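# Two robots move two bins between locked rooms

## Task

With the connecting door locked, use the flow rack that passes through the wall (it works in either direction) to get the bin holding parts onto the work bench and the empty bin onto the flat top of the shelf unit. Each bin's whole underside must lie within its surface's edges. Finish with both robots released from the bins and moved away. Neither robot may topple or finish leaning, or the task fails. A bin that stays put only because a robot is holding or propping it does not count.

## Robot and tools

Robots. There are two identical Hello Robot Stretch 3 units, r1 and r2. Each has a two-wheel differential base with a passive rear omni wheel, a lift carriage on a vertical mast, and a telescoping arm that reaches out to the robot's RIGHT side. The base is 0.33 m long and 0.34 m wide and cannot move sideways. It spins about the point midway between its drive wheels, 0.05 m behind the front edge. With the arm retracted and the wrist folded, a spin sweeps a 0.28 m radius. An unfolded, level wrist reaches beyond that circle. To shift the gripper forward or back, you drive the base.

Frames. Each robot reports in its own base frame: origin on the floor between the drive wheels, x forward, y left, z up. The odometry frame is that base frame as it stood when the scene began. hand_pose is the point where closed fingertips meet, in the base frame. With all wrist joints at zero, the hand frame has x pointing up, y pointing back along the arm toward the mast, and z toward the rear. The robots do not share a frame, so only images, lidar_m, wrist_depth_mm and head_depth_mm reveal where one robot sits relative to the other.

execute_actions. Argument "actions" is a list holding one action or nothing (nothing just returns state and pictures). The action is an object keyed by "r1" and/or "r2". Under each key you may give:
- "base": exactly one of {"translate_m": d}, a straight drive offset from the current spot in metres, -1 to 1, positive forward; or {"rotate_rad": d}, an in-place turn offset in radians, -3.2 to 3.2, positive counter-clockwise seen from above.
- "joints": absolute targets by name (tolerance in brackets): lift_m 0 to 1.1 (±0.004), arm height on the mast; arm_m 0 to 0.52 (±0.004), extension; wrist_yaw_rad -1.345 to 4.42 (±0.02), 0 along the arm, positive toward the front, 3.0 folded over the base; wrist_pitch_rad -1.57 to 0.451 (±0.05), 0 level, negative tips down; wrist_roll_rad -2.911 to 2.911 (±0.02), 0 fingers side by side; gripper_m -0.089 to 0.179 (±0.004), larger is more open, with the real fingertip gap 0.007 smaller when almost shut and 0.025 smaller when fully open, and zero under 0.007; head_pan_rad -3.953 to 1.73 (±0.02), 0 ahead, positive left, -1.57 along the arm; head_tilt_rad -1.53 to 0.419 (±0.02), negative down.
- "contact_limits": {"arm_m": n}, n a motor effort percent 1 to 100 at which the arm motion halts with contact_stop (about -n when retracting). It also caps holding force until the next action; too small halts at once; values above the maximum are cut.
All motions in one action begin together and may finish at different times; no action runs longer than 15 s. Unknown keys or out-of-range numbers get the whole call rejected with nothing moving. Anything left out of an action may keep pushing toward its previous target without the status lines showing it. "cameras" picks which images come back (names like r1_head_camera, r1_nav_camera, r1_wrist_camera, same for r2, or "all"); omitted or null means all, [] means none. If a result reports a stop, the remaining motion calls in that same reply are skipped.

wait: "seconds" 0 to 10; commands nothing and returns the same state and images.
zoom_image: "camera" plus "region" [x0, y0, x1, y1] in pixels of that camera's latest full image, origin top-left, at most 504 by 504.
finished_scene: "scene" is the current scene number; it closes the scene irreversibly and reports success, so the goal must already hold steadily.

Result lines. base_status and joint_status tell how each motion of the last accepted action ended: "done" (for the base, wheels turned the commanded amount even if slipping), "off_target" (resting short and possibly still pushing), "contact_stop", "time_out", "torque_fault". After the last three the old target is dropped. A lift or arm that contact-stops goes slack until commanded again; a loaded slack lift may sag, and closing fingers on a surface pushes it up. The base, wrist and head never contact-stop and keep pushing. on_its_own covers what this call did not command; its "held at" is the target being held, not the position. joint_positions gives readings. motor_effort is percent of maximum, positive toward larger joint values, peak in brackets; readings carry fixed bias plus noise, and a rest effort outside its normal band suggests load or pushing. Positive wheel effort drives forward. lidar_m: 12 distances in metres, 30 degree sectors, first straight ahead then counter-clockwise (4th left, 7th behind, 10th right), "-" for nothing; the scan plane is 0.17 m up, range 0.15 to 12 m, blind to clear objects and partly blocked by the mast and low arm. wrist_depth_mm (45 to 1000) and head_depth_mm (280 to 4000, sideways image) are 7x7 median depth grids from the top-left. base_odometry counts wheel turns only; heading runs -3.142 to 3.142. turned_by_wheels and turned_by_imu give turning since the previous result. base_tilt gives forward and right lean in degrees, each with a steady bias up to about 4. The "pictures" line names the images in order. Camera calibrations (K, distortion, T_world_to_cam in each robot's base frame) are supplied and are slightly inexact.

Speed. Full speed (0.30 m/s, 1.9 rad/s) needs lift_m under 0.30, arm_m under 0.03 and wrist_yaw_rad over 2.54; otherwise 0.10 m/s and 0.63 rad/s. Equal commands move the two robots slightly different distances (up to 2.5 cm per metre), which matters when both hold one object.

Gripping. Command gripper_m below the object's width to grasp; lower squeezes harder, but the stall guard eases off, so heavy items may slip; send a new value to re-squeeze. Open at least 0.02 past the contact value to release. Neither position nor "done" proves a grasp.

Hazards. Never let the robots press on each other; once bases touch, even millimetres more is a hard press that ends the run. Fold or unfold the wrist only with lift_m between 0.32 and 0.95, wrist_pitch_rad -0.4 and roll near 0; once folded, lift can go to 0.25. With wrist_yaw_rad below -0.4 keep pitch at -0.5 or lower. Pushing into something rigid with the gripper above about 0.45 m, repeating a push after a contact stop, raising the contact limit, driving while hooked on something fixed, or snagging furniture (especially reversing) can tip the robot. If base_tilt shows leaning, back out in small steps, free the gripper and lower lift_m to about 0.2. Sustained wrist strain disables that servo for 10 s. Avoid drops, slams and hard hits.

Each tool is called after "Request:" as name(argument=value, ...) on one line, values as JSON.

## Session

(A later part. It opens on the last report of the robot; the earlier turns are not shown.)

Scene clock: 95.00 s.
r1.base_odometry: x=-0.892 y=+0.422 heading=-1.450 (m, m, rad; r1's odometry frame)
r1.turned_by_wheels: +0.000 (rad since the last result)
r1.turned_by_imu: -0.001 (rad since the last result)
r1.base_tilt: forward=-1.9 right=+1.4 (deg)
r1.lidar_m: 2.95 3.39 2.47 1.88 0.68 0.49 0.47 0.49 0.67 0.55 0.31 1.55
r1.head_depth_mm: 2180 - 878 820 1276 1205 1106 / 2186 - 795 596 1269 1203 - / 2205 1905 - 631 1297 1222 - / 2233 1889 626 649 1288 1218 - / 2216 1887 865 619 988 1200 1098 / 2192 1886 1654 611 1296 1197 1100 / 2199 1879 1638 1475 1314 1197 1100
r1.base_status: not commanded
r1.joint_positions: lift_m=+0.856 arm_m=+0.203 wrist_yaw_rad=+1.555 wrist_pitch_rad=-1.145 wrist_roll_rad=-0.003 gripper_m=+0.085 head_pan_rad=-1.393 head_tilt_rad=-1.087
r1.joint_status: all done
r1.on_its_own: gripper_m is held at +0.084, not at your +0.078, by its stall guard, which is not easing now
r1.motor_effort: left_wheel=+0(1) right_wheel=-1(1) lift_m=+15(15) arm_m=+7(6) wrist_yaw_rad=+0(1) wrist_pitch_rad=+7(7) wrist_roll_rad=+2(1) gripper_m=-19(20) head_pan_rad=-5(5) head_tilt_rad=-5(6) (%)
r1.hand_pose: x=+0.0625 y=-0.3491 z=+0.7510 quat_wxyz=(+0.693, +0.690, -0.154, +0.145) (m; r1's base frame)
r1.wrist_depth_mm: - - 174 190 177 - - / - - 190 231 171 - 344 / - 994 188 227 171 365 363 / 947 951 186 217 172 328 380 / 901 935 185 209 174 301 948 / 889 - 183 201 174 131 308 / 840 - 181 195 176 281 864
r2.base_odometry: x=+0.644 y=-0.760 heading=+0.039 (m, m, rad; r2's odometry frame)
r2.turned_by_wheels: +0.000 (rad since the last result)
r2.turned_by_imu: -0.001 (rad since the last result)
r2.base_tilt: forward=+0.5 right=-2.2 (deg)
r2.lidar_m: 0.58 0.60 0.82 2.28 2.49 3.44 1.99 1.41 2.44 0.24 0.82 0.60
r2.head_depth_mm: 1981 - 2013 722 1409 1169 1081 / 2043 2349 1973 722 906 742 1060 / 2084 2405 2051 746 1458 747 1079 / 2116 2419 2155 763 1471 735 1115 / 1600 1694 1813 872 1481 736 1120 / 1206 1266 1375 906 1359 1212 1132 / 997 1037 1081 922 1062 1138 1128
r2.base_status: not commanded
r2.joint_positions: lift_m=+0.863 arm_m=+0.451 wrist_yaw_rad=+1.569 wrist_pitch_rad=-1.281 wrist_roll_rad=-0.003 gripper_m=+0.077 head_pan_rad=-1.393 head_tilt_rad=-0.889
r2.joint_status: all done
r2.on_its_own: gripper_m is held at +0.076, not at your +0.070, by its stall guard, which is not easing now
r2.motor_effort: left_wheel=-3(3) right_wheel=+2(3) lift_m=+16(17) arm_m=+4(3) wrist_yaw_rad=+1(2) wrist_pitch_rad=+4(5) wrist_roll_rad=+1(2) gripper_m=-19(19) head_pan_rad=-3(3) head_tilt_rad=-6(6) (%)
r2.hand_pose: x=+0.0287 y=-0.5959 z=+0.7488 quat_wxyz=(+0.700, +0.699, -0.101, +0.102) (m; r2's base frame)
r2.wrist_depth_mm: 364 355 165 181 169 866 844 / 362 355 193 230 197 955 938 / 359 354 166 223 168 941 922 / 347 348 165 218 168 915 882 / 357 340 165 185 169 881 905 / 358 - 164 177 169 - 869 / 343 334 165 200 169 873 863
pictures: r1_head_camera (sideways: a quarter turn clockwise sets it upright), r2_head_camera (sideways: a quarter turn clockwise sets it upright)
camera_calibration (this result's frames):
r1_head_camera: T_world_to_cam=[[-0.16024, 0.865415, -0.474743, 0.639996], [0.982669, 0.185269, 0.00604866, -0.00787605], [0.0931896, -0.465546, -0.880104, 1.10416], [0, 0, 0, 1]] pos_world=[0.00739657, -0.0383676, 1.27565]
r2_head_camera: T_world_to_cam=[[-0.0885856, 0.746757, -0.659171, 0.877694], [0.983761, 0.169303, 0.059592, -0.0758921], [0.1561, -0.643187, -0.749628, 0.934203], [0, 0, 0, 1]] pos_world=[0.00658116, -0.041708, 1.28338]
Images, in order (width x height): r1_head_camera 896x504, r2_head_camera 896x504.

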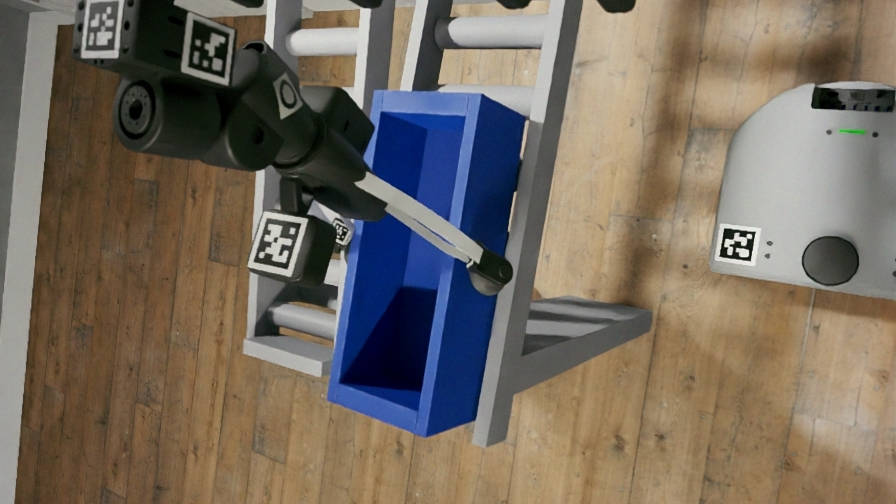

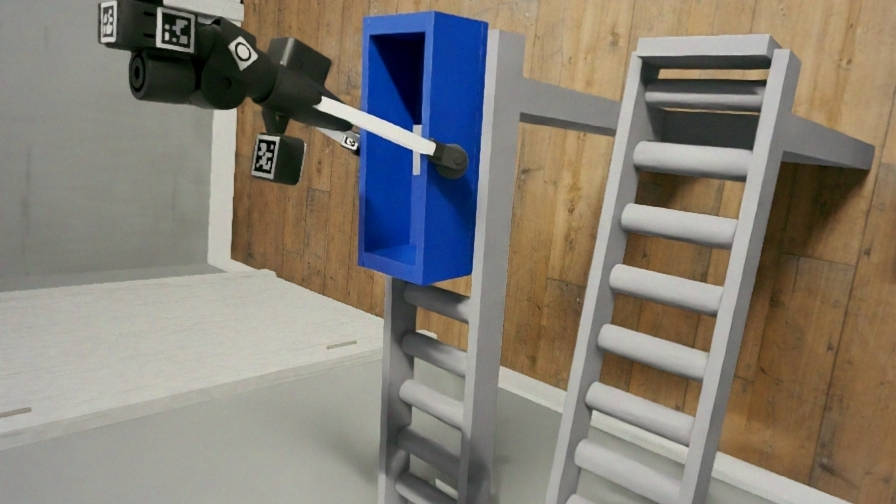

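Request:
execute_actions(actions=[{"r1":{"joints":{"gripper_m":0.175}},"r2":{"joints":{"gripper_m":0.175}}}], cameras=[])

Request:
wait(seconds=10)

Scene clock: 98.60 s.
r1.base_odometry: x=-0.892 y=+0.422 heading=-1.450 (m, m, rad; r1's odometry frame)
r1.turned_by_wheels: +0.000 (rad since the last result)
r1.turned_by_imu: -0.001 (rad since the last result)
r1.base_tilt: forward=-1.8 right=+1.4 (deg)
r1.lidar_m: 2.96 3.40 2.47 1.88 0.68 0.49 0.47 0.49 0.67 0.55 0.31 1.56
r1.head_depth_mm: 2189 - 873 629 967 1203 1099 / 2184 - 817 647 1276 1207 - / 2201 1900 - 658 1292 1212 - / 2231 1877 635 665 1299 1224 - / 2210 1902 861 616 992 1205 1104 / 2219 1886 1649 687 1304 1207 1098 / 2203 1879 1646 1460 1319 1196 1094
r1.base_status: not commanded
r1.joint_positions: lift_m=+0.856 arm_m=+0.203 wrist_yaw_rad=+1.555 wrist_pitch_rad=-1.140 wrist_roll_rad=-0.001 gripper_m=+0.175 head_pan_rad=-1.393 head_tilt_rad=-1.087
r1.joint_status: all done
r1.motor_effort: left_wheel=+0(1) right_wheel=-1(1) lift_m=+16(18) arm_m=+6(6) wrist_yaw_rad=-1(1) wrist_pitch_rad=+5(9) wrist_roll_rad=+1(2) gripper_m=+0(82) head_pan_rad=-5(5) head_tilt_rad=-4(3) (%)
r1.hand_pose: x=+0.0638 y=-0.3491 z=+0.7514 quat_wxyz=(+0.692, +0.689, -0.156, +0.146) (m; r1's base frame)
r1.wrist_depth_mm: - - - - - - - / - - 248 251 252 - 340 / - - 150 151 152 358 364 / 942 964 176 225 168 348 383 / 914 909 184 221 170 335 942 / 891 873 182 215 173 898 308 / - - 179 210 175 296 297
r2.base_odometry: x=+0.644 y=-0.760 heading=+0.039 (m, m, rad; r2's odometry frame)
r2.turned_by_wheels: +0.000 (rad since the last result)
r2.turned_by_imu: -0.001 (rad since the last result)
r2.base_tilt: forward=+0.8 right=-2.1 (deg)
r2.lidar_m: 0.58 0.60 0.82 2.29 2.49 3.42 1.99 1.41 2.45 0.24 0.82 0.60
r2.head_depth_mm: 1964 - 2026 1649 1413 1176 1085 / 2026 2363 1972 719 907 741 1062 / 2063 2390 2086 747 1459 747 1075 / 2082 2391 2144 768 1466 737 1118 / 1594 1698 1785 798 1479 733 1124 / 1204 1262 1371 907 1361 1208 1132 / 999 1043 1073 923 1065 1135 1126
r2.base_status: not commanded
r2.joint_positions: lift_m=+0.862 arm_m=+0.451 wrist_yaw_rad=+1.569 wrist_pitch_rad=-1.278 wrist_roll_rad=-0.003 gripper_m=+0.175 head_pan_rad=-1.393 head_tilt_rad=-0.889
r2.joint_status: all done
r2.motor_effort: left_wheel=-3(2) right_wheel=+2(3) lift_m=+16(16) arm_m=+3(3) wrist_yaw_rad=+1(1) wrist_pitch_rad=+3(4) wrist_roll_rad=+1(1) gripper_m=+0(85) head_pan_rad=-3(3) head_tilt_rad=-6(6) (%)
r2.hand_pose: x=+0.0295 y=-0.5959 z=+0.7489 quat_wxyz=(+0.700, +0.699, -0.102, +0.103) (m; r2's base frame)
r2.wrist_depth_mm: 369 359 190 244 197 886 827 / 364 363 191 236 198 971 960 / 356 353 190 225 169 936 929 / 350 349 163 190 169 899 896 / 357 360 162 212 170 884 894 / 349 337 163 205 171 846 842 / 337 339 163 201 170 860 827
pictures: none
No camera images: the call's "cameras" was empty. Leave "cameras" out to get every camera's image.

Scene clock: 108.60 s.
r1.base_odometry: x=-0.892 y=+0.422 heading=-1.450 (m, m, rad; r1's odometry frame)
r1.turned_by_wheels: +0.000 (rad since the last result)
r1.turned_by_imu: -0.002 (rad since the last result)
r1.base_tilt: forward=-1.9 right=+1.5 (deg)
r1.lidar_m: 2.95 3.38 2.46 1.89 0.68 0.49 0.47 0.49 0.67 0.55 0.31 1.56
r1.head_depth_mm: 2172 - 870 818 1277 1206 1110 / 2203 - 817 735 1290 1209 - / 2216 1903 - 718 1293 1222 - / 2225 1890 824 1105 1302 1219 - / 2217 1897 823 705 987 1198 1106 / 2197 1876 1620 690 1306 1197 1097 / 2214 1866 1638 1474 1325 1201 1095
r1.base_status: not commanded
r1.joint_positions: lift_m=+0.856 arm_m=+0.203 wrist_yaw_rad=+1.555 wrist_pitch_rad=-1.140 wrist_roll_rad=-0.001 gripper_m=+0.175 head_pan_rad=-1.393 head_tilt_rad=-1.087
r1.joint_status: all done
r1.motor_effort: left_wheel=+1(1) right_wheel=-1(1) lift_m=+17(18) arm_m=+6(6) wrist_yaw_rad=+0(1) wrist_pitch_rad=+5(9) wrist_roll_rad=+1(2) gripper_m=+0(82) head_pan_rad=-5(5) head_tilt_rad=-4(3) (%)
r1.hand_pose: x=+0.0638 y=-0.3491 z=+0.7514 quat_wxyz=(+0.692, +0.689, -0.156, +0.146) (m; r1's base frame)
r1.wrist_depth_mm: - - - - - - - / - - 249 252 253 - 278 / - 995 253 317 260 344 282 / 946 950 235 238 239 333 259 / 915 927 238 732 634 333 259 / 891 904 221 229 225 877 241 / - - 221 844 852 298 264
r2.base_odometry: x=+0.644 y=-0.760 heading=+0.039 (m, m, rad; r2's odometry frame)
r2.turned_by_wheels: +0.000 (rad since the last result)
r2.turned_by_imu: -0.002 (rad since the last result)
r2.base_tilt: forward=+0.8 right=-2.2 (deg)
r2.lidar_m: 0.58 0.60 0.82 2.29 2.49 3.41 1.99 1.41 2.44 0.24 0.82 0.60
r2.head_depth_mm: 1958 - 2009 1647 1403 1173 1080 / 2028 2333 1961 809 878 693 1065 / 2082 2378 2050 831 1459 689 1079 / 2087 2383 2156 855 1470 669 1120 / 1588 1705 1810 875 1477 672 1124 / 1205 1265 1373 910 1358 1211 1128 / 998 1041 1077 922 1066 1136 1125
r2.base_status: not commanded
r2.joint_positions: lift_m=+0.862 arm_m=+0.451 wrist_yaw_rad=+1.569 wrist_pitch_rad=-1.278 wrist_roll_rad=-0.003 gripper_m=+0.175 head_pan_rad=-1.393 head_tilt_rad=-0.889
r2.joint_status: all done
r2.motor_effort: left_wheel=-3(2) right_wheel=+3(3) lift_m=+16(16) arm_m=+5(3) wrist_yaw_rad=+2(1) wrist_pitch_rad=+3(4) wrist_roll_rad=+1(1) gripper_m=+0(85) head_pan_rad=-4(3) head_tilt_rad=-6(6) (%)
r2.hand_pose: x=+0.0296 y=-0.5959 z=+0.7489 quat_wxyz=(+0.700, +0.699, -0.102, +0.103) (m; r2's base frame)
r2.wrist_depth_mm: 370 358 259 266 268 880 843 / 269 346 247 249 244 928 914 / 277 334 259 919 248 943 936 / 277 333 230 234 233 905 884 / 273 333 830 898 243 876 902 / 328 334 216 218 215 882 875 / 267 328 228 276 217 832 838
wait: 10.00 s; at rest by 0.27 s
pictures: r1_head_camera (sideways: a quarter turn clockwise sets it upright), r1_nav_camera (sideways: a quarter turn counterclockwise sets it upright), r1_wrist_camera, r2_head_camera (sideways: a quarter turn clockwise sets it upright), r2_nav_camera (sideways: a quarter turn counterclockwise sets it upright), r2_wrist_camera
camera_calibration (this result's frames):
r1_head_camera: T_world_to_cam=[[-0.160248, 0.865462, -0.474653, 0.639879], [0.982669, 0.185268, 0.00604957, -0.00787723], [0.0931736, -0.465457, -0.880152, 1.10422], [0, 0, 0, 1]] pos_world=[0.00739609, -0.038365, 1.27565]
r1_nav_camera: T_world_to_cam=[[0.16742, -0.843664, 0.5101, -0.626176], [-0.982588, -0.185074, 0.0163989, 0.0401838], [0.0805709, -0.503964, -0.859959, 1.08239], [0, 0, 0, 1]] pos_world=[0.0571092, 0.0246418, 1.24957]
r1_wrist_camera: T_world_to_cam=[[-0.067994, -0.997632, 0.0103612, -0.354389], [-0.955785, 0.0621568, -0.287423, 0.335055], [0.286099, -0.0294461, -0.957748, 0.850642], [0, 0, 0, 1]] pos_world=[0.0527763, -0.349328, 0.914675]
r2_head_camera: T_world_to_cam=[[-0.0885855, 0.746757, -0.659171, 0.877694], [0.983761, 0.169303, 0.059592, -0.0758921], [0.1561, -0.643187, -0.749628, 0.934203], [0, 0, 0, 1]] pos_world=[0.00658116, -0.041708, 1.28338]
r2_nav_camera: T_world_to_cam=[[0.132965, -0.783659, 0.606793, -0.749034], [-0.987959, -0.153663, 0.0180353, 0.0372204], [0.0791084, -0.601885, -0.794655, 0.9918], [0, 0, 0, 1]] pos_world=[0.0579075, 0.0156813, 1.24198]
r2_wrist_camera: T_world_to_cam=[[0.0000952796, -0.999921, -0.0125461, -0.584785], [-0.991103, 0.00157544, -0.133089, 0.164159], [0.133098, 0.0124471, -0.991025, 0.911089], [0, 0, 0, 1]] pos_world=[0.0414899, -0.596338, 0.917423]
Images, in order (width x height): r1_head_camera 896x504, r1_nav_camera 672x504, r1_wrist_camera 644x364, r2_head_camera 896x504, r2_nav_camera 672x504, r2_wrist_camera 644x364.

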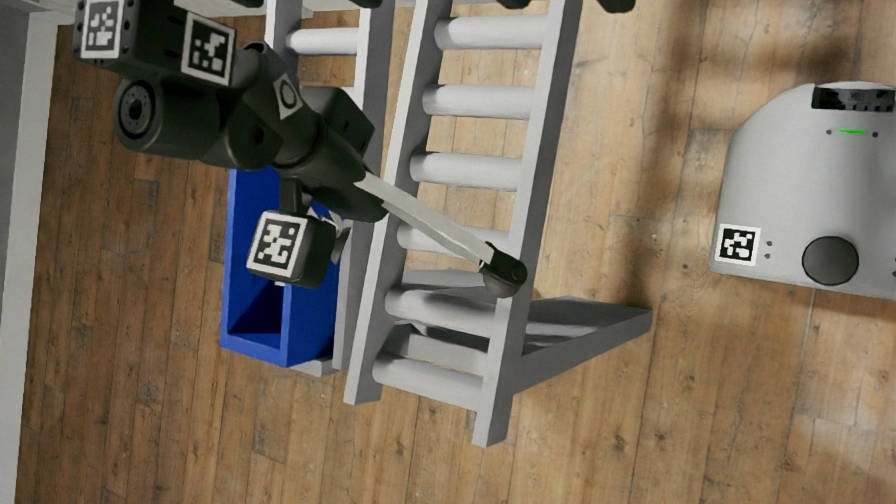

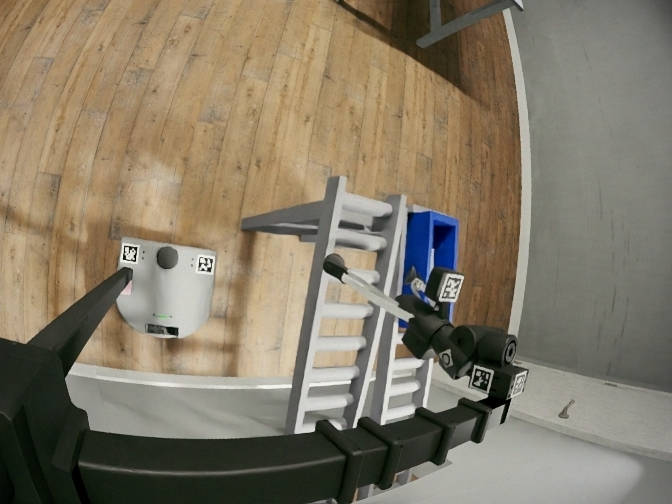

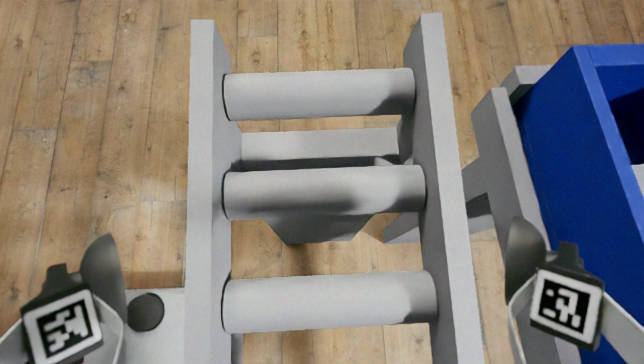

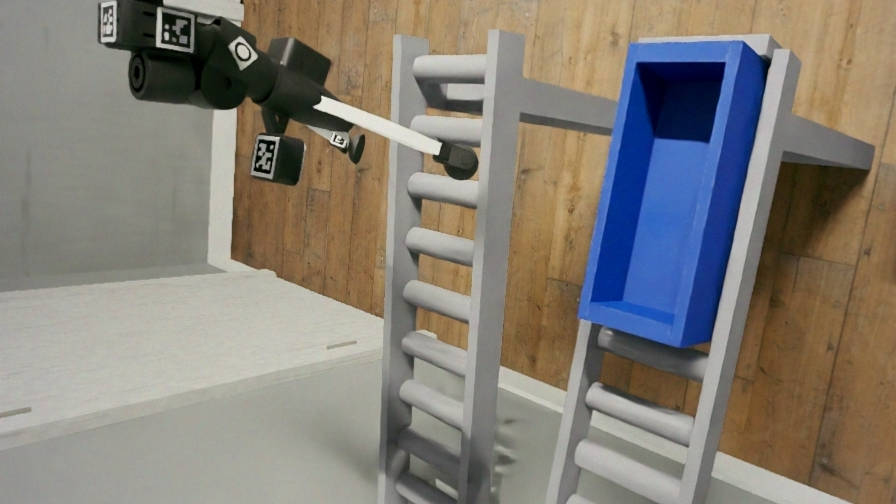

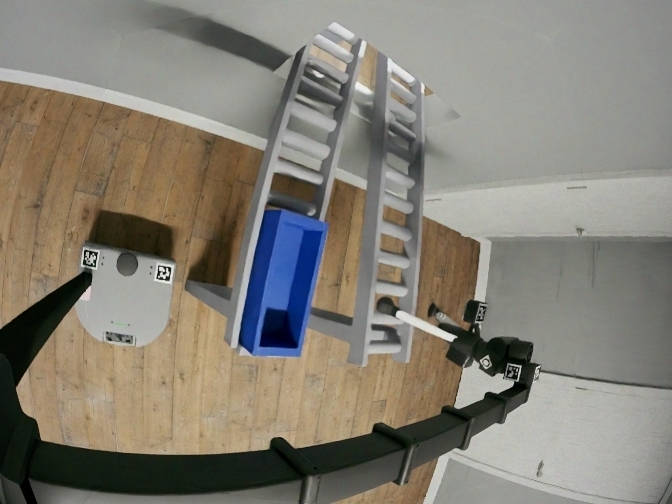

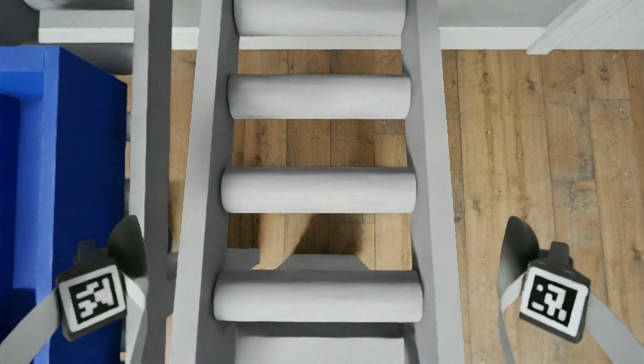

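Request:
execute_actions(actions=[{"r1":{"base":{"translate_m":0.035},"joints":{"lift_m":0.86,"arm_m":0.47,"wrist_pitch_rad":-1.2,"head_tilt_rad":-0.85}},"r2":{"base":{"translate_m":-0.012},"joints":{"arm_m":0.187,"wrist_pitch_rad":-1.2}}}], cameras=["r1_wrist_camera","r2_wrist_camera"])

Scene clock: 113.83 s.
r1.base_odometry: x=-0.887 y=+0.387 heading=-1.450 (m, m, rad; r1's odometry frame)
r1.turned_by_wheels: +0.000 (rad since the last result)
r1.turned_by_imu: -0.001 (rad since the last result)
r1.base_tilt: forward=-1.9 right=+1.5 (deg)
r1.lidar_m: 2.92 3.39 2.46 2.02 0.73 0.53 0.51 0.53 0.72 0.44 0.30 1.52
r1.head_depth_mm: 2046 2459 2165 1641 797 655 1139 / 2079 - 2111 857 708 1219 1132 / 2137 2440 2022 853 722 1218 1134 / 2169 2469 2150 876 710 1216 1126 / 2184 2471 2136 861 706 695 1095 / 2195 2531 2146 1759 1492 1239 1120 / 2277 2589 2136 1765 1488 1284 1129
r1.base_status: done
r1.joint_positions: lift_m=+0.859 arm_m=+0.470 wrist_yaw_rad=+1.555 wrist_pitch_rad=-1.200 wrist_roll_rad=-0.001 gripper_m=+0.175 head_pan_rad=-1.393 head_tilt_rad=-0.853
r1.joint_status: all done
r1.motor_effort: left_wheel=+0(4) right_wheel=-1(5) lift_m=+47(49) arm_m=+7(5) wrist_yaw_rad=+0(1) wrist_pitch_rad=+0(5) wrist_roll_rad=+1(1) gripper_m=+0(0) head_pan_rad=-5(5) head_tilt_rad=+2(17) (%)
r1.hand_pose: x=+0.0490 y=-0.6159 z=+0.7505 quat_wxyz=(+0.696, +0.694, -0.135, +0.125) (m; r1's base frame)
r1.wrist_depth_mm: - - - - - - - / 241 - 980 258 - - - / 239 974 323 319 976 996 973 / 235 346 310 313 955 963 965 / 233 744 293 296 299 926 948 / - 863 279 287 289 907 905 / - 856 270 278 270 893 869
r2.base_odometry: x=+0.632 y=-0.760 heading=+0.039 (m, m, rad; r2's odometry frame)
r2.turned_by_wheels: +0.000 (rad since the last result)
r2.turned_by_imu: -0.001 (rad since the last result)
r2.base_tilt: forward=+0.7 right=-2.3 (deg)
r2.lidar_m: 0.59 0.61 0.84 2.33 2.48 3.39 1.98 1.40 2.44 0.24 0.84 0.62
r2.head_depth_mm: 1990 2304 2227 - 1427 1194 1093 / 2047 2348 2183 - 875 676 1073 / 2065 2403 2128 846 1458 655 1070 / 2094 2408 2136 859 1466 671 1120 / 1623 1720 1856 877 1477 669 1125 / 1229 1292 1387 909 1378 735 1123 / 1017 1060 1103 934 1081 1153 1134
r2.base_status: done
r2.joint_positions: lift_m=+0.862 arm_m=+0.187 wrist_yaw_rad=+1.570 wrist_pitch_rad=-1.209 wrist_roll_rad=-0.003 gripper_m=+0.175 head_pan_rad=-1.393 head_tilt_rad=-0.889
r2.joint_status: all done
r2.motor_effort: left_wheel=-2(7) right_wheel=+3(6) lift_m=+15(16) arm_m=-3(5) wrist_yaw_rad=+0(1) wrist_pitch_rad=+3(4) wrist_roll_rad=+1(1) gripper_m=+0(1) head_pan_rad=-3(3) head_tilt_rad=-6(5) (%)
r2.hand_pose: x=+0.0468 y=-0.3326 z=+0.7530 quat_wxyz=(+0.696, +0.695, -0.126, +0.128) (m; r2's base frame)
r2.wrist_depth_mm: 816 807 760 376 766 735 275 / - 978 889 268 892 880 290 / 972 975 949 345 938 929 251 / 929 947 897 338 925 913 235 / 898 906 886 331 869 890 228 / 895 - 252 321 510 631 206 / 835 - 255 324 478 336 214
pictures: r1_wrist_camera, r2_wrist_camera
camera_calibration (this result's frames):
r1_wrist_camera: T_world_to_cam=[[-0.0677043, -0.997614, 0.0135084, -0.623893], [-0.971345, 0.0628177, -0.229224, 0.294727], [0.227829, -0.0286407, -0.97328, 0.861166], [0, 0, 0, 1]] pos_world=[0.0478428, -0.616254, 0.914142]
r2_wrist_camera: T_world_to_cam=[[0.00208188, -0.999921, -0.0123768, -0.321639], [-0.9796, 0.000447824, -0.200957, 0.231566], [0.200947, 0.0125426, -0.979522, 0.897777], [0, 0, 0, 1]] pos_world=[0.047106, -0.332978, 0.921947]
Images, in order (width x height): r1_wrist_camera 644x364, r2_wrist_camera 644x364.

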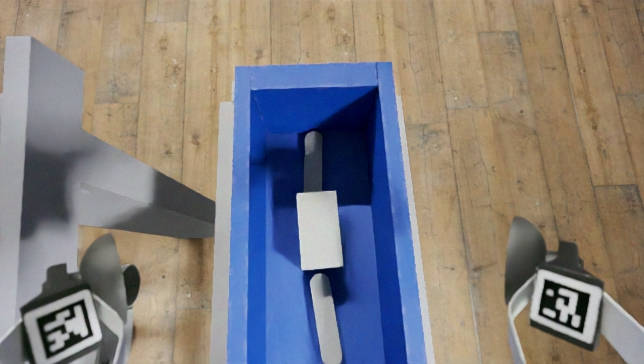

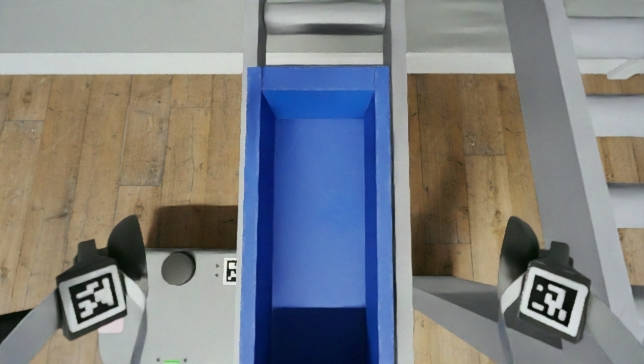

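Request:
execute_actions(actions=[{"r1":{"base":{"translate_m":0.007},"joints":{"lift_m":0.755,"arm_m":0.473}},"r2":{"joints":{"arm_m":0.183,"lift_m":0.725}}}], cameras=[])

Request:
execute_actions(actions=[{"r1":{"joints":{"gripper_m":0.075}},"r2":{"joints":{"gripper_m":0.075}}}], cameras=[])

Request:
execute_actions(actions=[{"r1":{"joints":{"lift_m":0.83}},"r2":{"base":{"translate_m":0.01},"joints":{"lift_m":0.81}}}], cameras=["r1_head_camera","r2_head_camera"])

Scene clock: 118.63 s.
r1.base_odometry: x=-0.887 y=+0.380 heading=-1.450 (m, m, rad; r1's odometry frame)
r1.turned_by_wheels: +0.000 (rad since the last result)
r1.turned_by_imu: -0.001 (rad since the last result)
r1.base_tilt: forward=-1.9 right=+1.4 (deg)
r1.lidar_m: 2.91 3.40 2.46 2.05 0.74 0.54 0.52 0.53 0.73 0.41 0.29 1.52
r1.head_depth_mm: 2048 2268 - - 693 625 1147 / 2085 2371 2091 851 802 1223 1130 / 2123 2467 2319 853 714 1216 1127 / 2159 2499 2156 880 710 1216 1131 / 2218 2513 2149 884 706 689 1094 / 2256 2521 2145 1756 1481 1255 1140 / 2278 2561 2155 1748 1487 1284 1130
r1.base_status: done
r1.joint_positions: lift_m=+0.756 arm_m=+0.473 wrist_yaw_rad=+1.555 wrist_pitch_rad=-1.200 wrist_roll_rad=-0.001 gripper_m=+0.175 head_pan_rad=-1.393 head_tilt_rad=-0.853
r1.joint_status: all done
r1.motor_effort: left_wheel=+1(3) right_wheel=-1(7) lift_m=+13(44) arm_m=+6(3) wrist_yaw_rad=-1(0) wrist_pitch_rad=+0(0) wrist_roll_rad=+1(1) gripper_m=+1(0) head_pan_rad=-5(5) head_tilt_rad=+2(1) (%)
r1.hand_pose: x=+0.0489 y=-0.6189 z=+0.6468 quat_wxyz=(+0.696, +0.694, -0.135, +0.125) (m; r1's base frame)
r1.wrist_depth_mm: 932 935 164 173 161 937 946 / 880 880 194 215 159 913 919 / 557 865 196 215 161 879 874 / 253 304 191 175 164 848 849 / 791 365 186 168 168 814 820 / - 115 182 188 172 115 802 / - 111 178 181 175 113 784
r2.base_odometry: x=+0.632 y=-0.760 heading=+0.039 (m, m, rad; r2's odometry frame)
r2.turned_by_wheels: +0.000 (rad since the last result)
r2.turned_by_imu: -0.001 (rad since the last result)
r2.base_tilt: forward=+0.7 right=-2.2 (deg)
r2.lidar_m: 0.59 0.61 0.84 2.33 2.49 3.43 1.98 1.40 2.44 0.24 0.84 0.61
r2.head_depth_mm: 1998 2277 2085 1739 1378 1174 1099 / 2048 2344 2097 820 - 668 1065 / 2072 2391 2119 830 1525 654 1074 / 2113 2411 2144 858 1469 679 1113 / 1627 1733 1865 880 1478 671 1121 / 1222 1291 1393 906 1383 736 1130 / 1020 1062 1104 933 1075 1152 1135
r2.base_status: not commanded
r2.joint_positions: lift_m=+0.726 arm_m=+0.183 wrist_yaw_rad=+1.570 wrist_pitch_rad=-1.209 wrist_roll_rad=-0.003 gripper_m=+0.175 head_pan_rad=-1.393 head_tilt_rad=-0.889
r2.joint_status: all done
r2.motor_effort: left_wheel=-3(3) right_wheel=+3(3) lift_m=+14(15) arm_m=-3(5) wrist_yaw_rad=+0(0) wrist_pitch_rad=+3(3) wrist_roll_rad=+1(1) gripper_m=+0(0) head_pan_rad=-3(4) head_tilt_rad=-6(6) (%)
r2.hand_pose: x=+0.0469 y=-0.3286 z=+0.6161 quat_wxyz=(+0.696, +0.695, -0.126, +0.128) (m; r2's base frame)
r2.wrist_depth_mm: 806 758 167 200 164 788 775 / 852 839 169 210 164 825 849 / 828 797 168 206 165 800 787 / 804 821 169 202 164 768 779 / 777 753 169 199 164 756 767 / 737 119 169 195 163 153 726 / - 117 169 194 163 277 244
pictures: none
No camera images: the call's "cameras" was empty. Leave "cameras" out to get every camera's image.

Scene clock: 120.23 s.
r1.base_odometry: x=-0.887 y=+0.380 heading=-1.450 (m, m, rad; r1's odometry frame)
r1.turned_by_wheels: +0.000 (rad since the last result)
r1.turned_by_imu: -0.003 (rad since the last result)
r1.base_tilt: forward=-1.9 right=+1.4 (deg)
r1.lidar_m: 2.91 3.42 2.47 2.07 0.74 0.54 0.52 0.53 0.72 0.41 0.29 1.52
r1.head_depth_mm: 2079 2268 - - 695 624 1141 / 2097 2366 2100 849 804 1215 1134 / 2145 2444 2298 851 726 1219 1137 / 2176 2484 2145 877 715 1212 1135 / 2202 2518 2149 868 708 699 1095 / 2232 2567 2181 1756 1472 1259 1132 / 2280 2572 2156 1760 1478 1283 1127
r1.base_status: not commanded
r1.joint_positions: lift_m=+0.756 arm_m=+0.473 wrist_yaw_rad=+1.555 wrist_pitch_rad=-1.167 wrist_roll_rad=-0.001 gripper_m=+0.076 head_pan_rad=-1.393 head_tilt_rad=-0.853
r1.joint_status: all done
r1.motor_effort: left_wheel=-3(2) right_wheel=+8(9) lift_m=+13(13) arm_m=+6(6) wrist_yaw_rad=+0(0) wrist_pitch_rad=-15(16) wrist_roll_rad=+1(1) gripper_m=-26(100) head_pan_rad=-5(5) head_tilt_rad=+2(2) (%)
r1.hand_pose: x=+0.0572 y=-0.6191 z=+0.6493 quat_wxyz=(+0.694, +0.691, -0.147, +0.137) (m; r1's base frame)
r1.wrist_depth_mm: 949 939 160 166 168 987 - / 902 924 184 206 176 924 957 / 864 882 202 226 159 905 926 / 243 304 196 214 162 871 866 / 399 340 192 176 165 835 834 / 782 120 186 170 168 121 804 / - 116 182 188 172 765 775
r2.base_odometry: x=+0.632 y=-0.760 heading=+0.039 (m, m, rad; r2's odometry frame)
r2.turned_by_wheels: +0.000 (rad since the last result)
r2.turned_by_imu: +0.000 (rad since the last result)
r2.base_tilt: forward=+0.9 right=-2.0 (deg)
r2.lidar_m: 0.59 0.61 0.84 2.34 2.48 3.39 1.98 1.40 2.44 0.24 0.84 0.61
r2.head_depth_mm: 1995 2306 2085 1733 1382 1178 1098 / 2055 2340 2083 820 - 653 1069 / 2082 2387 2138 828 1534 668 1070 / 2103 2397 2156 861 1472 682 1118 / 1627 1747 1851 883 1474 663 1123 / 1237 1294 1387 907 1381 735 1129 / 1016 1059 1104 937 1080 1154 1133
r2.base_status: not commanded
r2.joint_positions: lift_m=+0.726 arm_m=+0.183 wrist_yaw_rad=+1.570 wrist_pitch_rad=-1.174 wrist_roll_rad=-0.003 gripper_m=+0.076 head_pan_rad=-1.393 head_tilt_rad=-0.889
r2.joint_status: all done
r2.motor_effort: left_wheel=-4(4) right_wheel=+7(7) lift_m=+14(14) arm_m=-2(3) wrist_yaw_rad=+0(1) wrist_pitch_rad=-11(11) wrist_roll_rad=+1(1) gripper_m=-26(100) head_pan_rad=-2(4) head_tilt_rad=-6(6) (%)
r2.hand_pose: x=+0.0554 y=-0.3285 z=+0.6186 quat_wxyz=(+0.694, +0.693, -0.138, +0.140) (m; r2's base frame)
r2.wrist_depth_mm: 748 778 166 197 167 777 757 / 870 870 166 217 167 888 852 / 819 844 167 212 167 815 822 / 814 804 167 206 166 801 821 / 772 787 168 202 166 783 781 / 743 - 166 197 165 - 744 / - - 167 193 163 312 332
pictures: none
No camera images: the call's "cameras" was empty. Leave "cameras" out to get every camera's image.

Scene clock: 122.57 s.
r1.base_odometry: x=-0.887 y=+0.380 heading=-1.450 (m, m, rad; r1's odometry frame)
r1.turned_by_wheels: +0.000 (rad since the last result)
r1.turned_by_imu: +0.001 (rad since the last result)
r1.base_tilt: forward=-1.9 right=+1.5 (deg)
r1.lidar_m: 2.91 3.42 2.47 2.07 0.74 0.54 0.52 0.53 0.73 0.41 0.29 1.52
r1.head_depth_mm: 2077 2444 2104 1629 798 647 1129 / 2113 - 2062 790 804 1209 1132 / 2146 2476 2118 834 809 1214 1135 / 2170 2495 2204 859 709 1220 1136 / 2211 2473 2161 889 707 694 1090 / 2224 2559 2164 1769 1491 1256 1132 / 2257 2593 2153 1775 1477 1285 1135
r1.base_status: not commanded
r1.joint_positions: lift_m=+0.829 arm_m=+0.473 wrist_yaw_rad=+1.554 wrist_pitch_rad=-1.214 wrist_roll_rad=+0.003 gripper_m=+0.079 head_pan_rad=-1.394 head_tilt_rad=-0.850
r1.joint_status: all done
r1.motor_effort: left_wheel=+0(4) right_wheel=+0(23) lift_m=+51(56) arm_m=+5(5) wrist_yaw_rad=+1(2) wrist_pitch_rad=+7(25) wrist_roll_rad=-1(3) gripper_m=-19(27) head_pan_rad=-4(5) head_tilt_rad=+1(2) (%)
r1.hand_pose: x=+0.0455 y=-0.6190 z=+0.7193 quat_wxyz=(+0.697, +0.695, -0.132, +0.118) (m; r1's base frame)
r1.wrist_depth_mm: 1000 988 159 161 162 - - / 937 955 179 202 178 989 981 / 255 920 202 230 180 934 981 / 252 338 196 219 161 922 933 / 861 524 191 185 165 902 895 / - 129 185 178 169 - 869 / - 125 181 198 173 829 846
r2.base_odometry: x=+0.642 y=-0.760 heading=+0.039 (m, m, rad; r2's odometry frame)
r2.turned_by_wheels: +0.000 (rad since the last result)
r2.turned_by_imu: +0.000 (rad since the last result)
r2.base_tilt: forward=+0.6 right=-2.2 (deg)
r2.lidar_m: 0.58 0.61 0.83 2.29 2.49 3.41 1.99 1.40 2.44 0.24 0.83 0.60
r2.head_depth_mm: 1987 2291 2103 - 1405 1195 1075 / 2035 2344 2081 - 652 644 1065 / 2092 2423 2125 843 670 645 1072 / 2091 2426 2143 855 674 654 1113 / 1614 1710 1827 873 670 662 1123 / 1208 1272 1379 908 1366 1211 1129 / 1000 1044 1089 930 1061 1165 1134
r2.base_status: done
r2.joint_positions: lift_m=+0.809 arm_m=+0.183 wrist_yaw_rad=+1.570 wrist_pitch_rad=-1.208 wrist_roll_rad=-0.003 gripper_m=+0.079 head_pan_rad=-1.393 head_tilt_rad=-0.890
r2.joint_status: all done
r2.motor_effort: left_wheel=-3(11) right_wheel=+2(14) lift_m=+37(40) arm_m=-2(2) wrist_yaw_rad=+0(2) wrist_pitch_rad=+3(11) wrist_roll_rad=+1(3) gripper_m=-19(26) head_pan_rad=-2(2) head_tilt_rad=-5(6) (%)
r2.hand_pose: x=+0.0469 y=-0.3284 z=+0.6999 quat_wxyz=(+0.696, +0.695, -0.126, +0.128) (m; r2's base frame)
r2.wrist_depth_mm: 783 785 177 195 175 800 212 / 948 903 159 220 175 896 211 / 889 932 161 217 173 885 212 / 880 872 163 214 170 895 210 / 851 839 164 211 170 844 833 / 818 - 166 207 167 - 791 / - - 168 205 165 319 276
pictures: r1_head_camera (sideways: a quarter turn clockwise sets it upright), r2_head_camera (sideways: a quarter turn clockwise sets it upright)
camera_calibration (this result's frames):
r1_head_camera: T_world_to_cam=[[-0.136048, 0.73188, -0.667714, 0.891252], [0.982521, 0.186112, 0.00380651, -0.00495764], [0.127056, -0.655525, -0.744408, 0.927539], [0, 0, 0, 1]] pos_world=[0.00827512, -0.0433419, 1.28559]
r2_head_camera: T_world_to_cam=[[-0.0883897, 0.747812, -0.658, 0.876168], [0.983862, 0.168715, 0.0595804, -0.0758775], [0.15557, -0.642116, -0.750657, 0.935544], [0, 0, 0, 1]] pos_world=[0.00655501, -0.0416798, 1.28331]
Images, in order (width x height): r1_head_camera 896x504, r2_head_camera 896x504.

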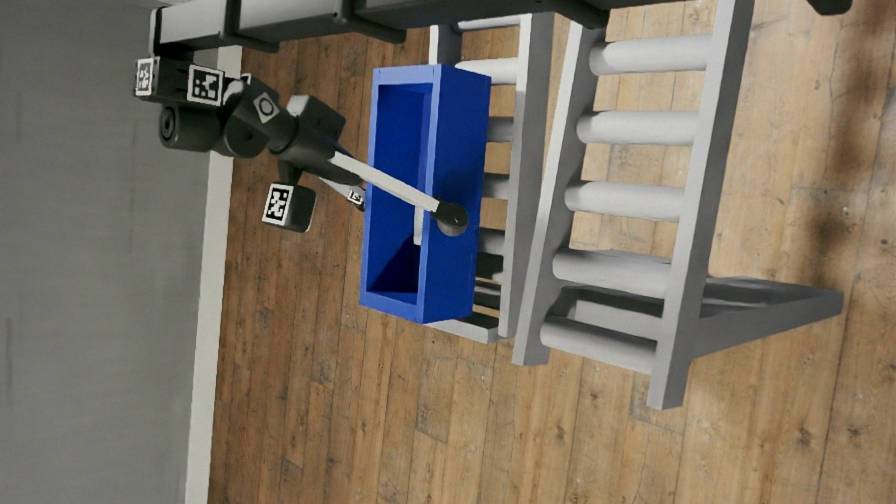

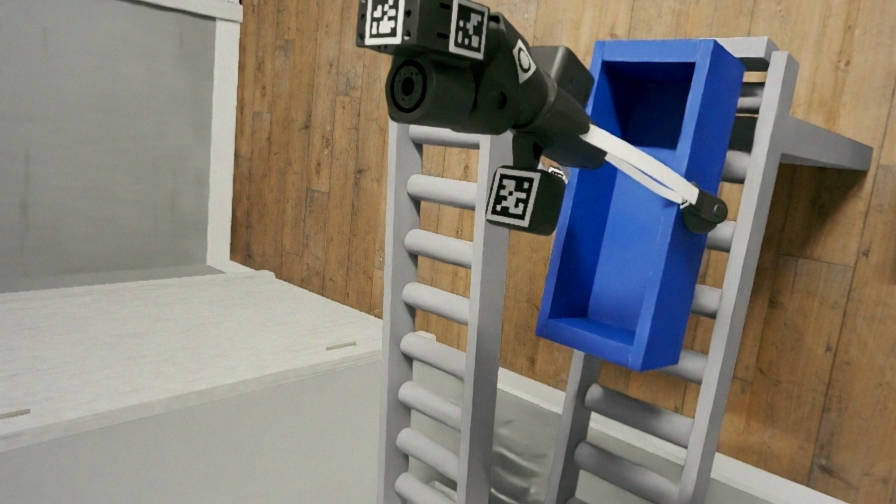

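Request:
execute_actions(actions=[{"r1":{"base":{"translate_m":1},"joints":{"lift_m":0.96,"wrist_pitch_rad":-1.12}},"r2":{"base":{"translate_m":-1},"joints":{"lift_m":0.83,"wrist_pitch_rad":-1.31}}}], cameras=[])

Request:
execute_actions(actions=[{"r1":{"base":{"translate_m":0.64}},"r2":{"base":{"translate_m":-0.64},"joints":{"arm_m":0.44}}}], cameras=["r1_head_camera","r2_head_camera","r2_wrist_camera"])

Scene clock: 136.23 s.
r1.base_odometry: x=-0.766 y=-0.613 heading=-1.450 (m, m, rad; r1's odometry frame)
r1.turned_by_wheels: +0.000 (rad since the last result)
r1.turned_by_imu: -0.006 (rad since the last result)
r1.base_tilt: forward=-1.9 right=+1.5 (deg)
r1.lidar_m: 1.92 2.92 2.48 2.38 2.19 1.58 1.52 0.91 2.11 2.40 0.63 0.62
r1.head_depth_mm: 2106 2367 2197 1763 1501 1287 1131 / - 2494 727 1683 1493 1289 1132 / 2133 2492 682 1725 1488 1295 1131 / 2156 2489 733 1710 1482 1297 1134 / 2198 2504 711 1771 1493 1288 1136 / 2211 2425 2038 1659 1488 1278 1131 / 2258 1127 983 1731 1497 1237 1135
r1.base_status: done
r1.joint_positions: lift_m=+0.959 arm_m=+0.473 wrist_yaw_rad=+1.554 wrist_pitch_rad=-1.144 wrist_roll_rad=+0.003 gripper_m=+0.079 head_pan_rad=-1.394 head_tilt_rad=-0.850
r1.joint_status: all done
r1.motor_effort: left_wheel=+0(4) right_wheel=-2(8) lift_m=+51(53) arm_m=+4(4) wrist_yaw_rad=+1(1) wrist_pitch_rad=+11(15) wrist_roll_rad=-1(1) gripper_m=-20(19) head_pan_rad=-5(5) head_tilt_rad=+0(0) (%)
r1.hand_pose: x=+0.0626 y=-0.6193 z=+0.8546 quat_wxyz=(+0.692, +0.690, -0.156, +0.143) (m; r1's base frame)
r1.wrist_depth_mm: - - 156 158 161 - 658 / - - 179 204 176 989 - / - - 201 227 179 - - / - - 195 218 161 - - / - - 190 183 164 - - / - 130 185 178 169 - - / - 125 181 198 173 928 964
r2.base_odometry: x=-0.357 y=-0.799 heading=+0.039 (m, m, rad; r2's odometry frame)
r2.turned_by_wheels: +0.000 (rad since the last result)
r2.turned_by_imu: -0.005 (rad since the last result)
r2.base_tilt: forward=+0.7 right=-2.3 (deg)
r2.lidar_m: 0.97 1.64 2.24 2.39 2.48 2.84 1.60 1.03 0.53 2.35 2.22 0.98
r2.head_depth_mm: 1971 2284 2132 - 649 565 1093 / 2021 2333 2122 - 642 626 1103 / 2051 2368 2110 1774 652 1188 1108 / 2097 2418 2146 1744 670 1196 1121 / 2145 2480 2165 1754 678 1232 1122 / 2195 2530 2179 1779 1494 1292 1130 / 2245 2580 2207 1797 1508 1291 1136
r2.base_status: done
r2.joint_positions: lift_m=+0.829 arm_m=+0.183 wrist_yaw_rad=+1.570 wrist_pitch_rad=-1.314 wrist_roll_rad=-0.003 gripper_m=+0.079 head_pan_rad=-1.393 head_tilt_rad=-0.890
r2.joint_status: all done
r2.motor_effort: left_wheel=-3(6) right_wheel=+2(5) lift_m=+37(38) arm_m=-1(2) wrist_yaw_rad=+0(1) wrist_pitch_rad=+1(3) wrist_roll_rad=+1(1) gripper_m=-19(19) head_pan_rad=-2(3) head_tilt_rad=-5(5) (%)
r2.hand_pose: x=+0.0205 y=-0.3284 z=+0.7141 quat_wxyz=(+0.702, +0.701, -0.090, +0.091) (m; r2's base frame)
r2.wrist_depth_mm: 922 914 158 198 176 885 889 / 894 911 159 217 175 878 885 / 922 902 161 215 172 891 892 / 860 865 163 214 170 852 844 / 859 - 165 211 169 839 863 / 841 - 167 208 167 - 827 / 848 833 168 205 166 846 832
pictures: none
No camera images: the call's "cameras" was empty. Leave "cameras" out to get every camera's image.

Scene clock: 143.93 s.
r1.base_odometry: x=-0.688 y=-1.248 heading=-1.450 (m, m, rad; r1's odometry frame)
r1.turned_by_wheels: +0.000 (rad since the last result)
r1.turned_by_imu: -0.004 (rad since the last result)
r1.base_tilt: forward=-1.9 right=+1.4 (deg)
r1.lidar_m: 2.17 2.25 2.49 2.39 2.47 2.25 1.53 1.55 0.46 1.09 1.12 1.30
r1.head_depth_mm: 2100 2278 876 714 686 1264 1133 / - 1044 725 694 910 1200 1140 / 2119 1084 685 697 1399 1286 1129 / 2157 1133 734 711 1425 1286 1131 / 2183 1123 710 709 1414 1287 1129 / 2209 1121 870 710 1452 1282 1132 / 2237 1118 871 707 1445 1284 1128
r1.base_status: done
r1.joint_positions: lift_m=+0.959 arm_m=+0.473 wrist_yaw_rad=+1.554 wrist_pitch_rad=-1.144 wrist_roll_rad=+0.003 gripper_m=+0.079 head_pan_rad=-1.394 head_tilt_rad=-0.850
r1.joint_status: not commanded
r1.motor_effort: left_wheel=+1(4) right_wheel=-2(6) lift_m=+52(52) arm_m=+4(3) wrist_yaw_rad=+1(1) wrist_pitch_rad=+11(11) wrist_roll_rad=-2(1) gripper_m=-19(19) head_pan_rad=-4(5) head_tilt_rad=+1(1) (%)
r1.hand_pose: x=+0.0627 y=-0.6193 z=+0.8546 quat_wxyz=(+0.692, +0.690, -0.156, +0.143) (m; r1's base frame)
r1.wrist_depth_mm: - 305 156 159 161 307 311 / 295 289 179 204 176 296 297 / 282 277 203 227 179 283 283 / 270 266 196 219 161 269 270 / 256 253 190 183 165 261 259 / 247 130 185 177 169 - 250 / 238 126 181 198 174 239 241
r2.base_odometry: x=-0.996 y=-0.824 heading=+0.039 (m, m, rad; r2's odometry frame)
r2.turned_by_wheels: +0.000 (rad since the last result)
r2.turned_by_imu: -0.002 (rad since the last result)
r2.base_tilt: forward=+0.6 right=-2.1 (deg)
r2.lidar_m: 1.60 2.30 2.48 2.40 2.49 2.18 2.09 0.99 0.51 2.37 0.49 1.65
r2.head_depth_mm: 1984 2210 2007 792 751 948 1085 / 2038 2290 2233 775 774 970 1096 / 2057 2400 2082 801 783 1133 1106 / 2090 2419 2140 794 803 1163 1118 / 2144 2466 2175 923 826 1208 1119 / 2187 2541 2182 1766 1430 1284 1131 / 2216 2571 2221 1787 1497 1294 1136
r2.base_status: done
r2.joint_positions: lift_m=+0.829 arm_m=+0.440 wrist_yaw_rad=+1.570 wrist_pitch_rad=-1.314 wrist_roll_rad=-0.003 gripper_m=+0.079 head_pan_rad=-1.393 head_tilt_rad=-0.890
r2.joint_status: all done
r2.motor_effort: left_wheel=-2(9) right_wheel=+2(4) lift_m=+36(36) arm_m=+4(6) wrist_yaw_rad=+0(0) wrist_pitch_rad=+2(1) wrist_roll_rad=+1(1) gripper_m=-19(19) head_pan_rad=-3(3) head_tilt_rad=-5(5) (%)
r2.hand_pose: x=+0.0204 y=-0.5849 z=+0.7141 quat_wxyz=(+0.702, +0.701, -0.090, +0.091) (m; r2's base frame)
r2.wrist_depth_mm: 909 285 158 198 175 281 882 / 924 283 160 218 174 278 879 / 880 278 161 216 173 277 877 / 848 269 162 213 171 268 845 / - 269 164 209 169 266 831 / - - 167 208 167 - 831 / - 258 168 205 165 255 826
pictures: r1_head_camera (sideways: a quarter turn clockwise sets it upright), r2_head_camera (sideways: a quarter turn clockwise sets it upright), r2_wrist_camera
camera_calibration (this result's frames):
r1_head_camera: T_world_to_cam=[[-0.136048, 0.73188, -0.667714, 0.891252], [0.982521, 0.186112, 0.00380651, -0.00495764], [0.127056, -0.655525, -0.744408, 0.927539], [0, 0, 0, 1]] pos_world=[0.00827513, -0.0433419, 1.28559]
r2_head_camera: T_world_to_cam=[[-0.0883897, 0.747812, -0.658001, 0.876168], [0.983862, 0.168715, 0.0595804, -0.0758775], [0.15557, -0.642116, -0.750657, 0.935544], [0, 0, 0, 1]] pos_world=[0.00655501, -0.0416798, 1.28331]
r2_wrist_camera: T_world_to_cam=[[0.000184078, -0.999919, -0.0127265, -0.574027], [-0.995266, 0.00105367, -0.0971819, 0.124578], [0.0971874, 0.0126842, -0.995185, 0.881525], [0, 0, 0, 1]] pos_world=[0.0384209, -0.585294, 0.882082]
Images, in order (width x height): r1_head_camera 896x504, r2_head_camera 896x504, r2_wrist_camera 644x364.

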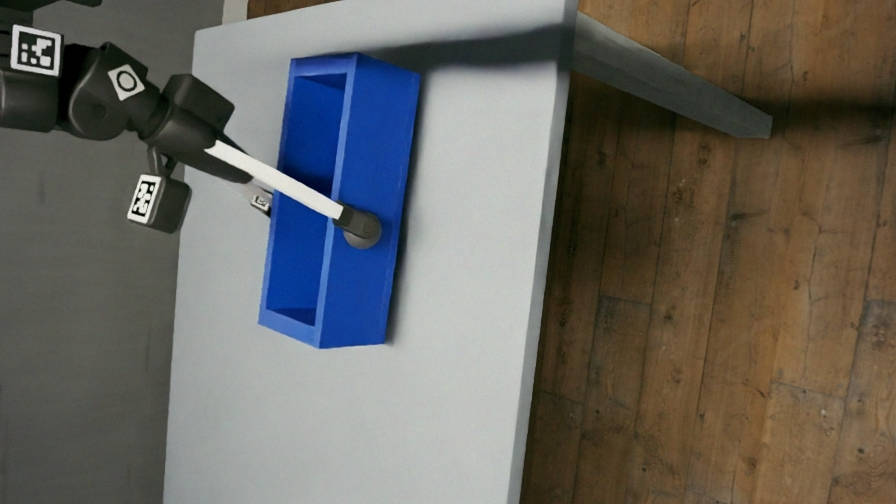

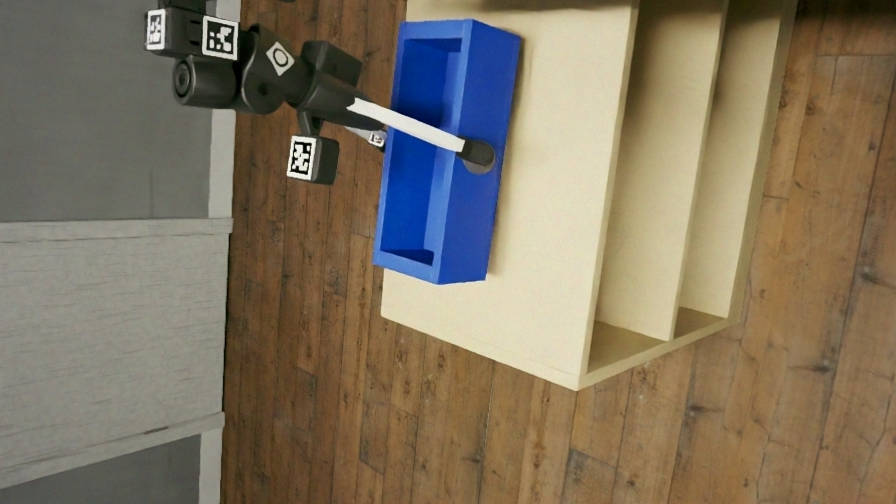

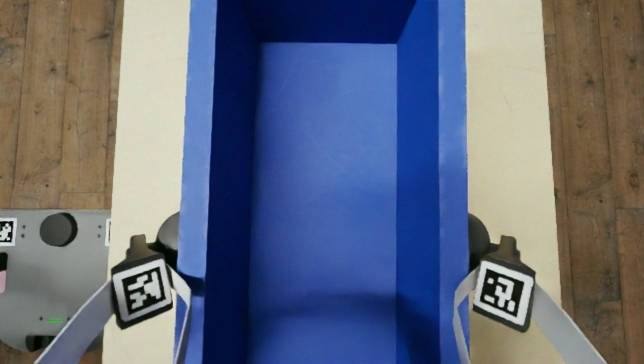

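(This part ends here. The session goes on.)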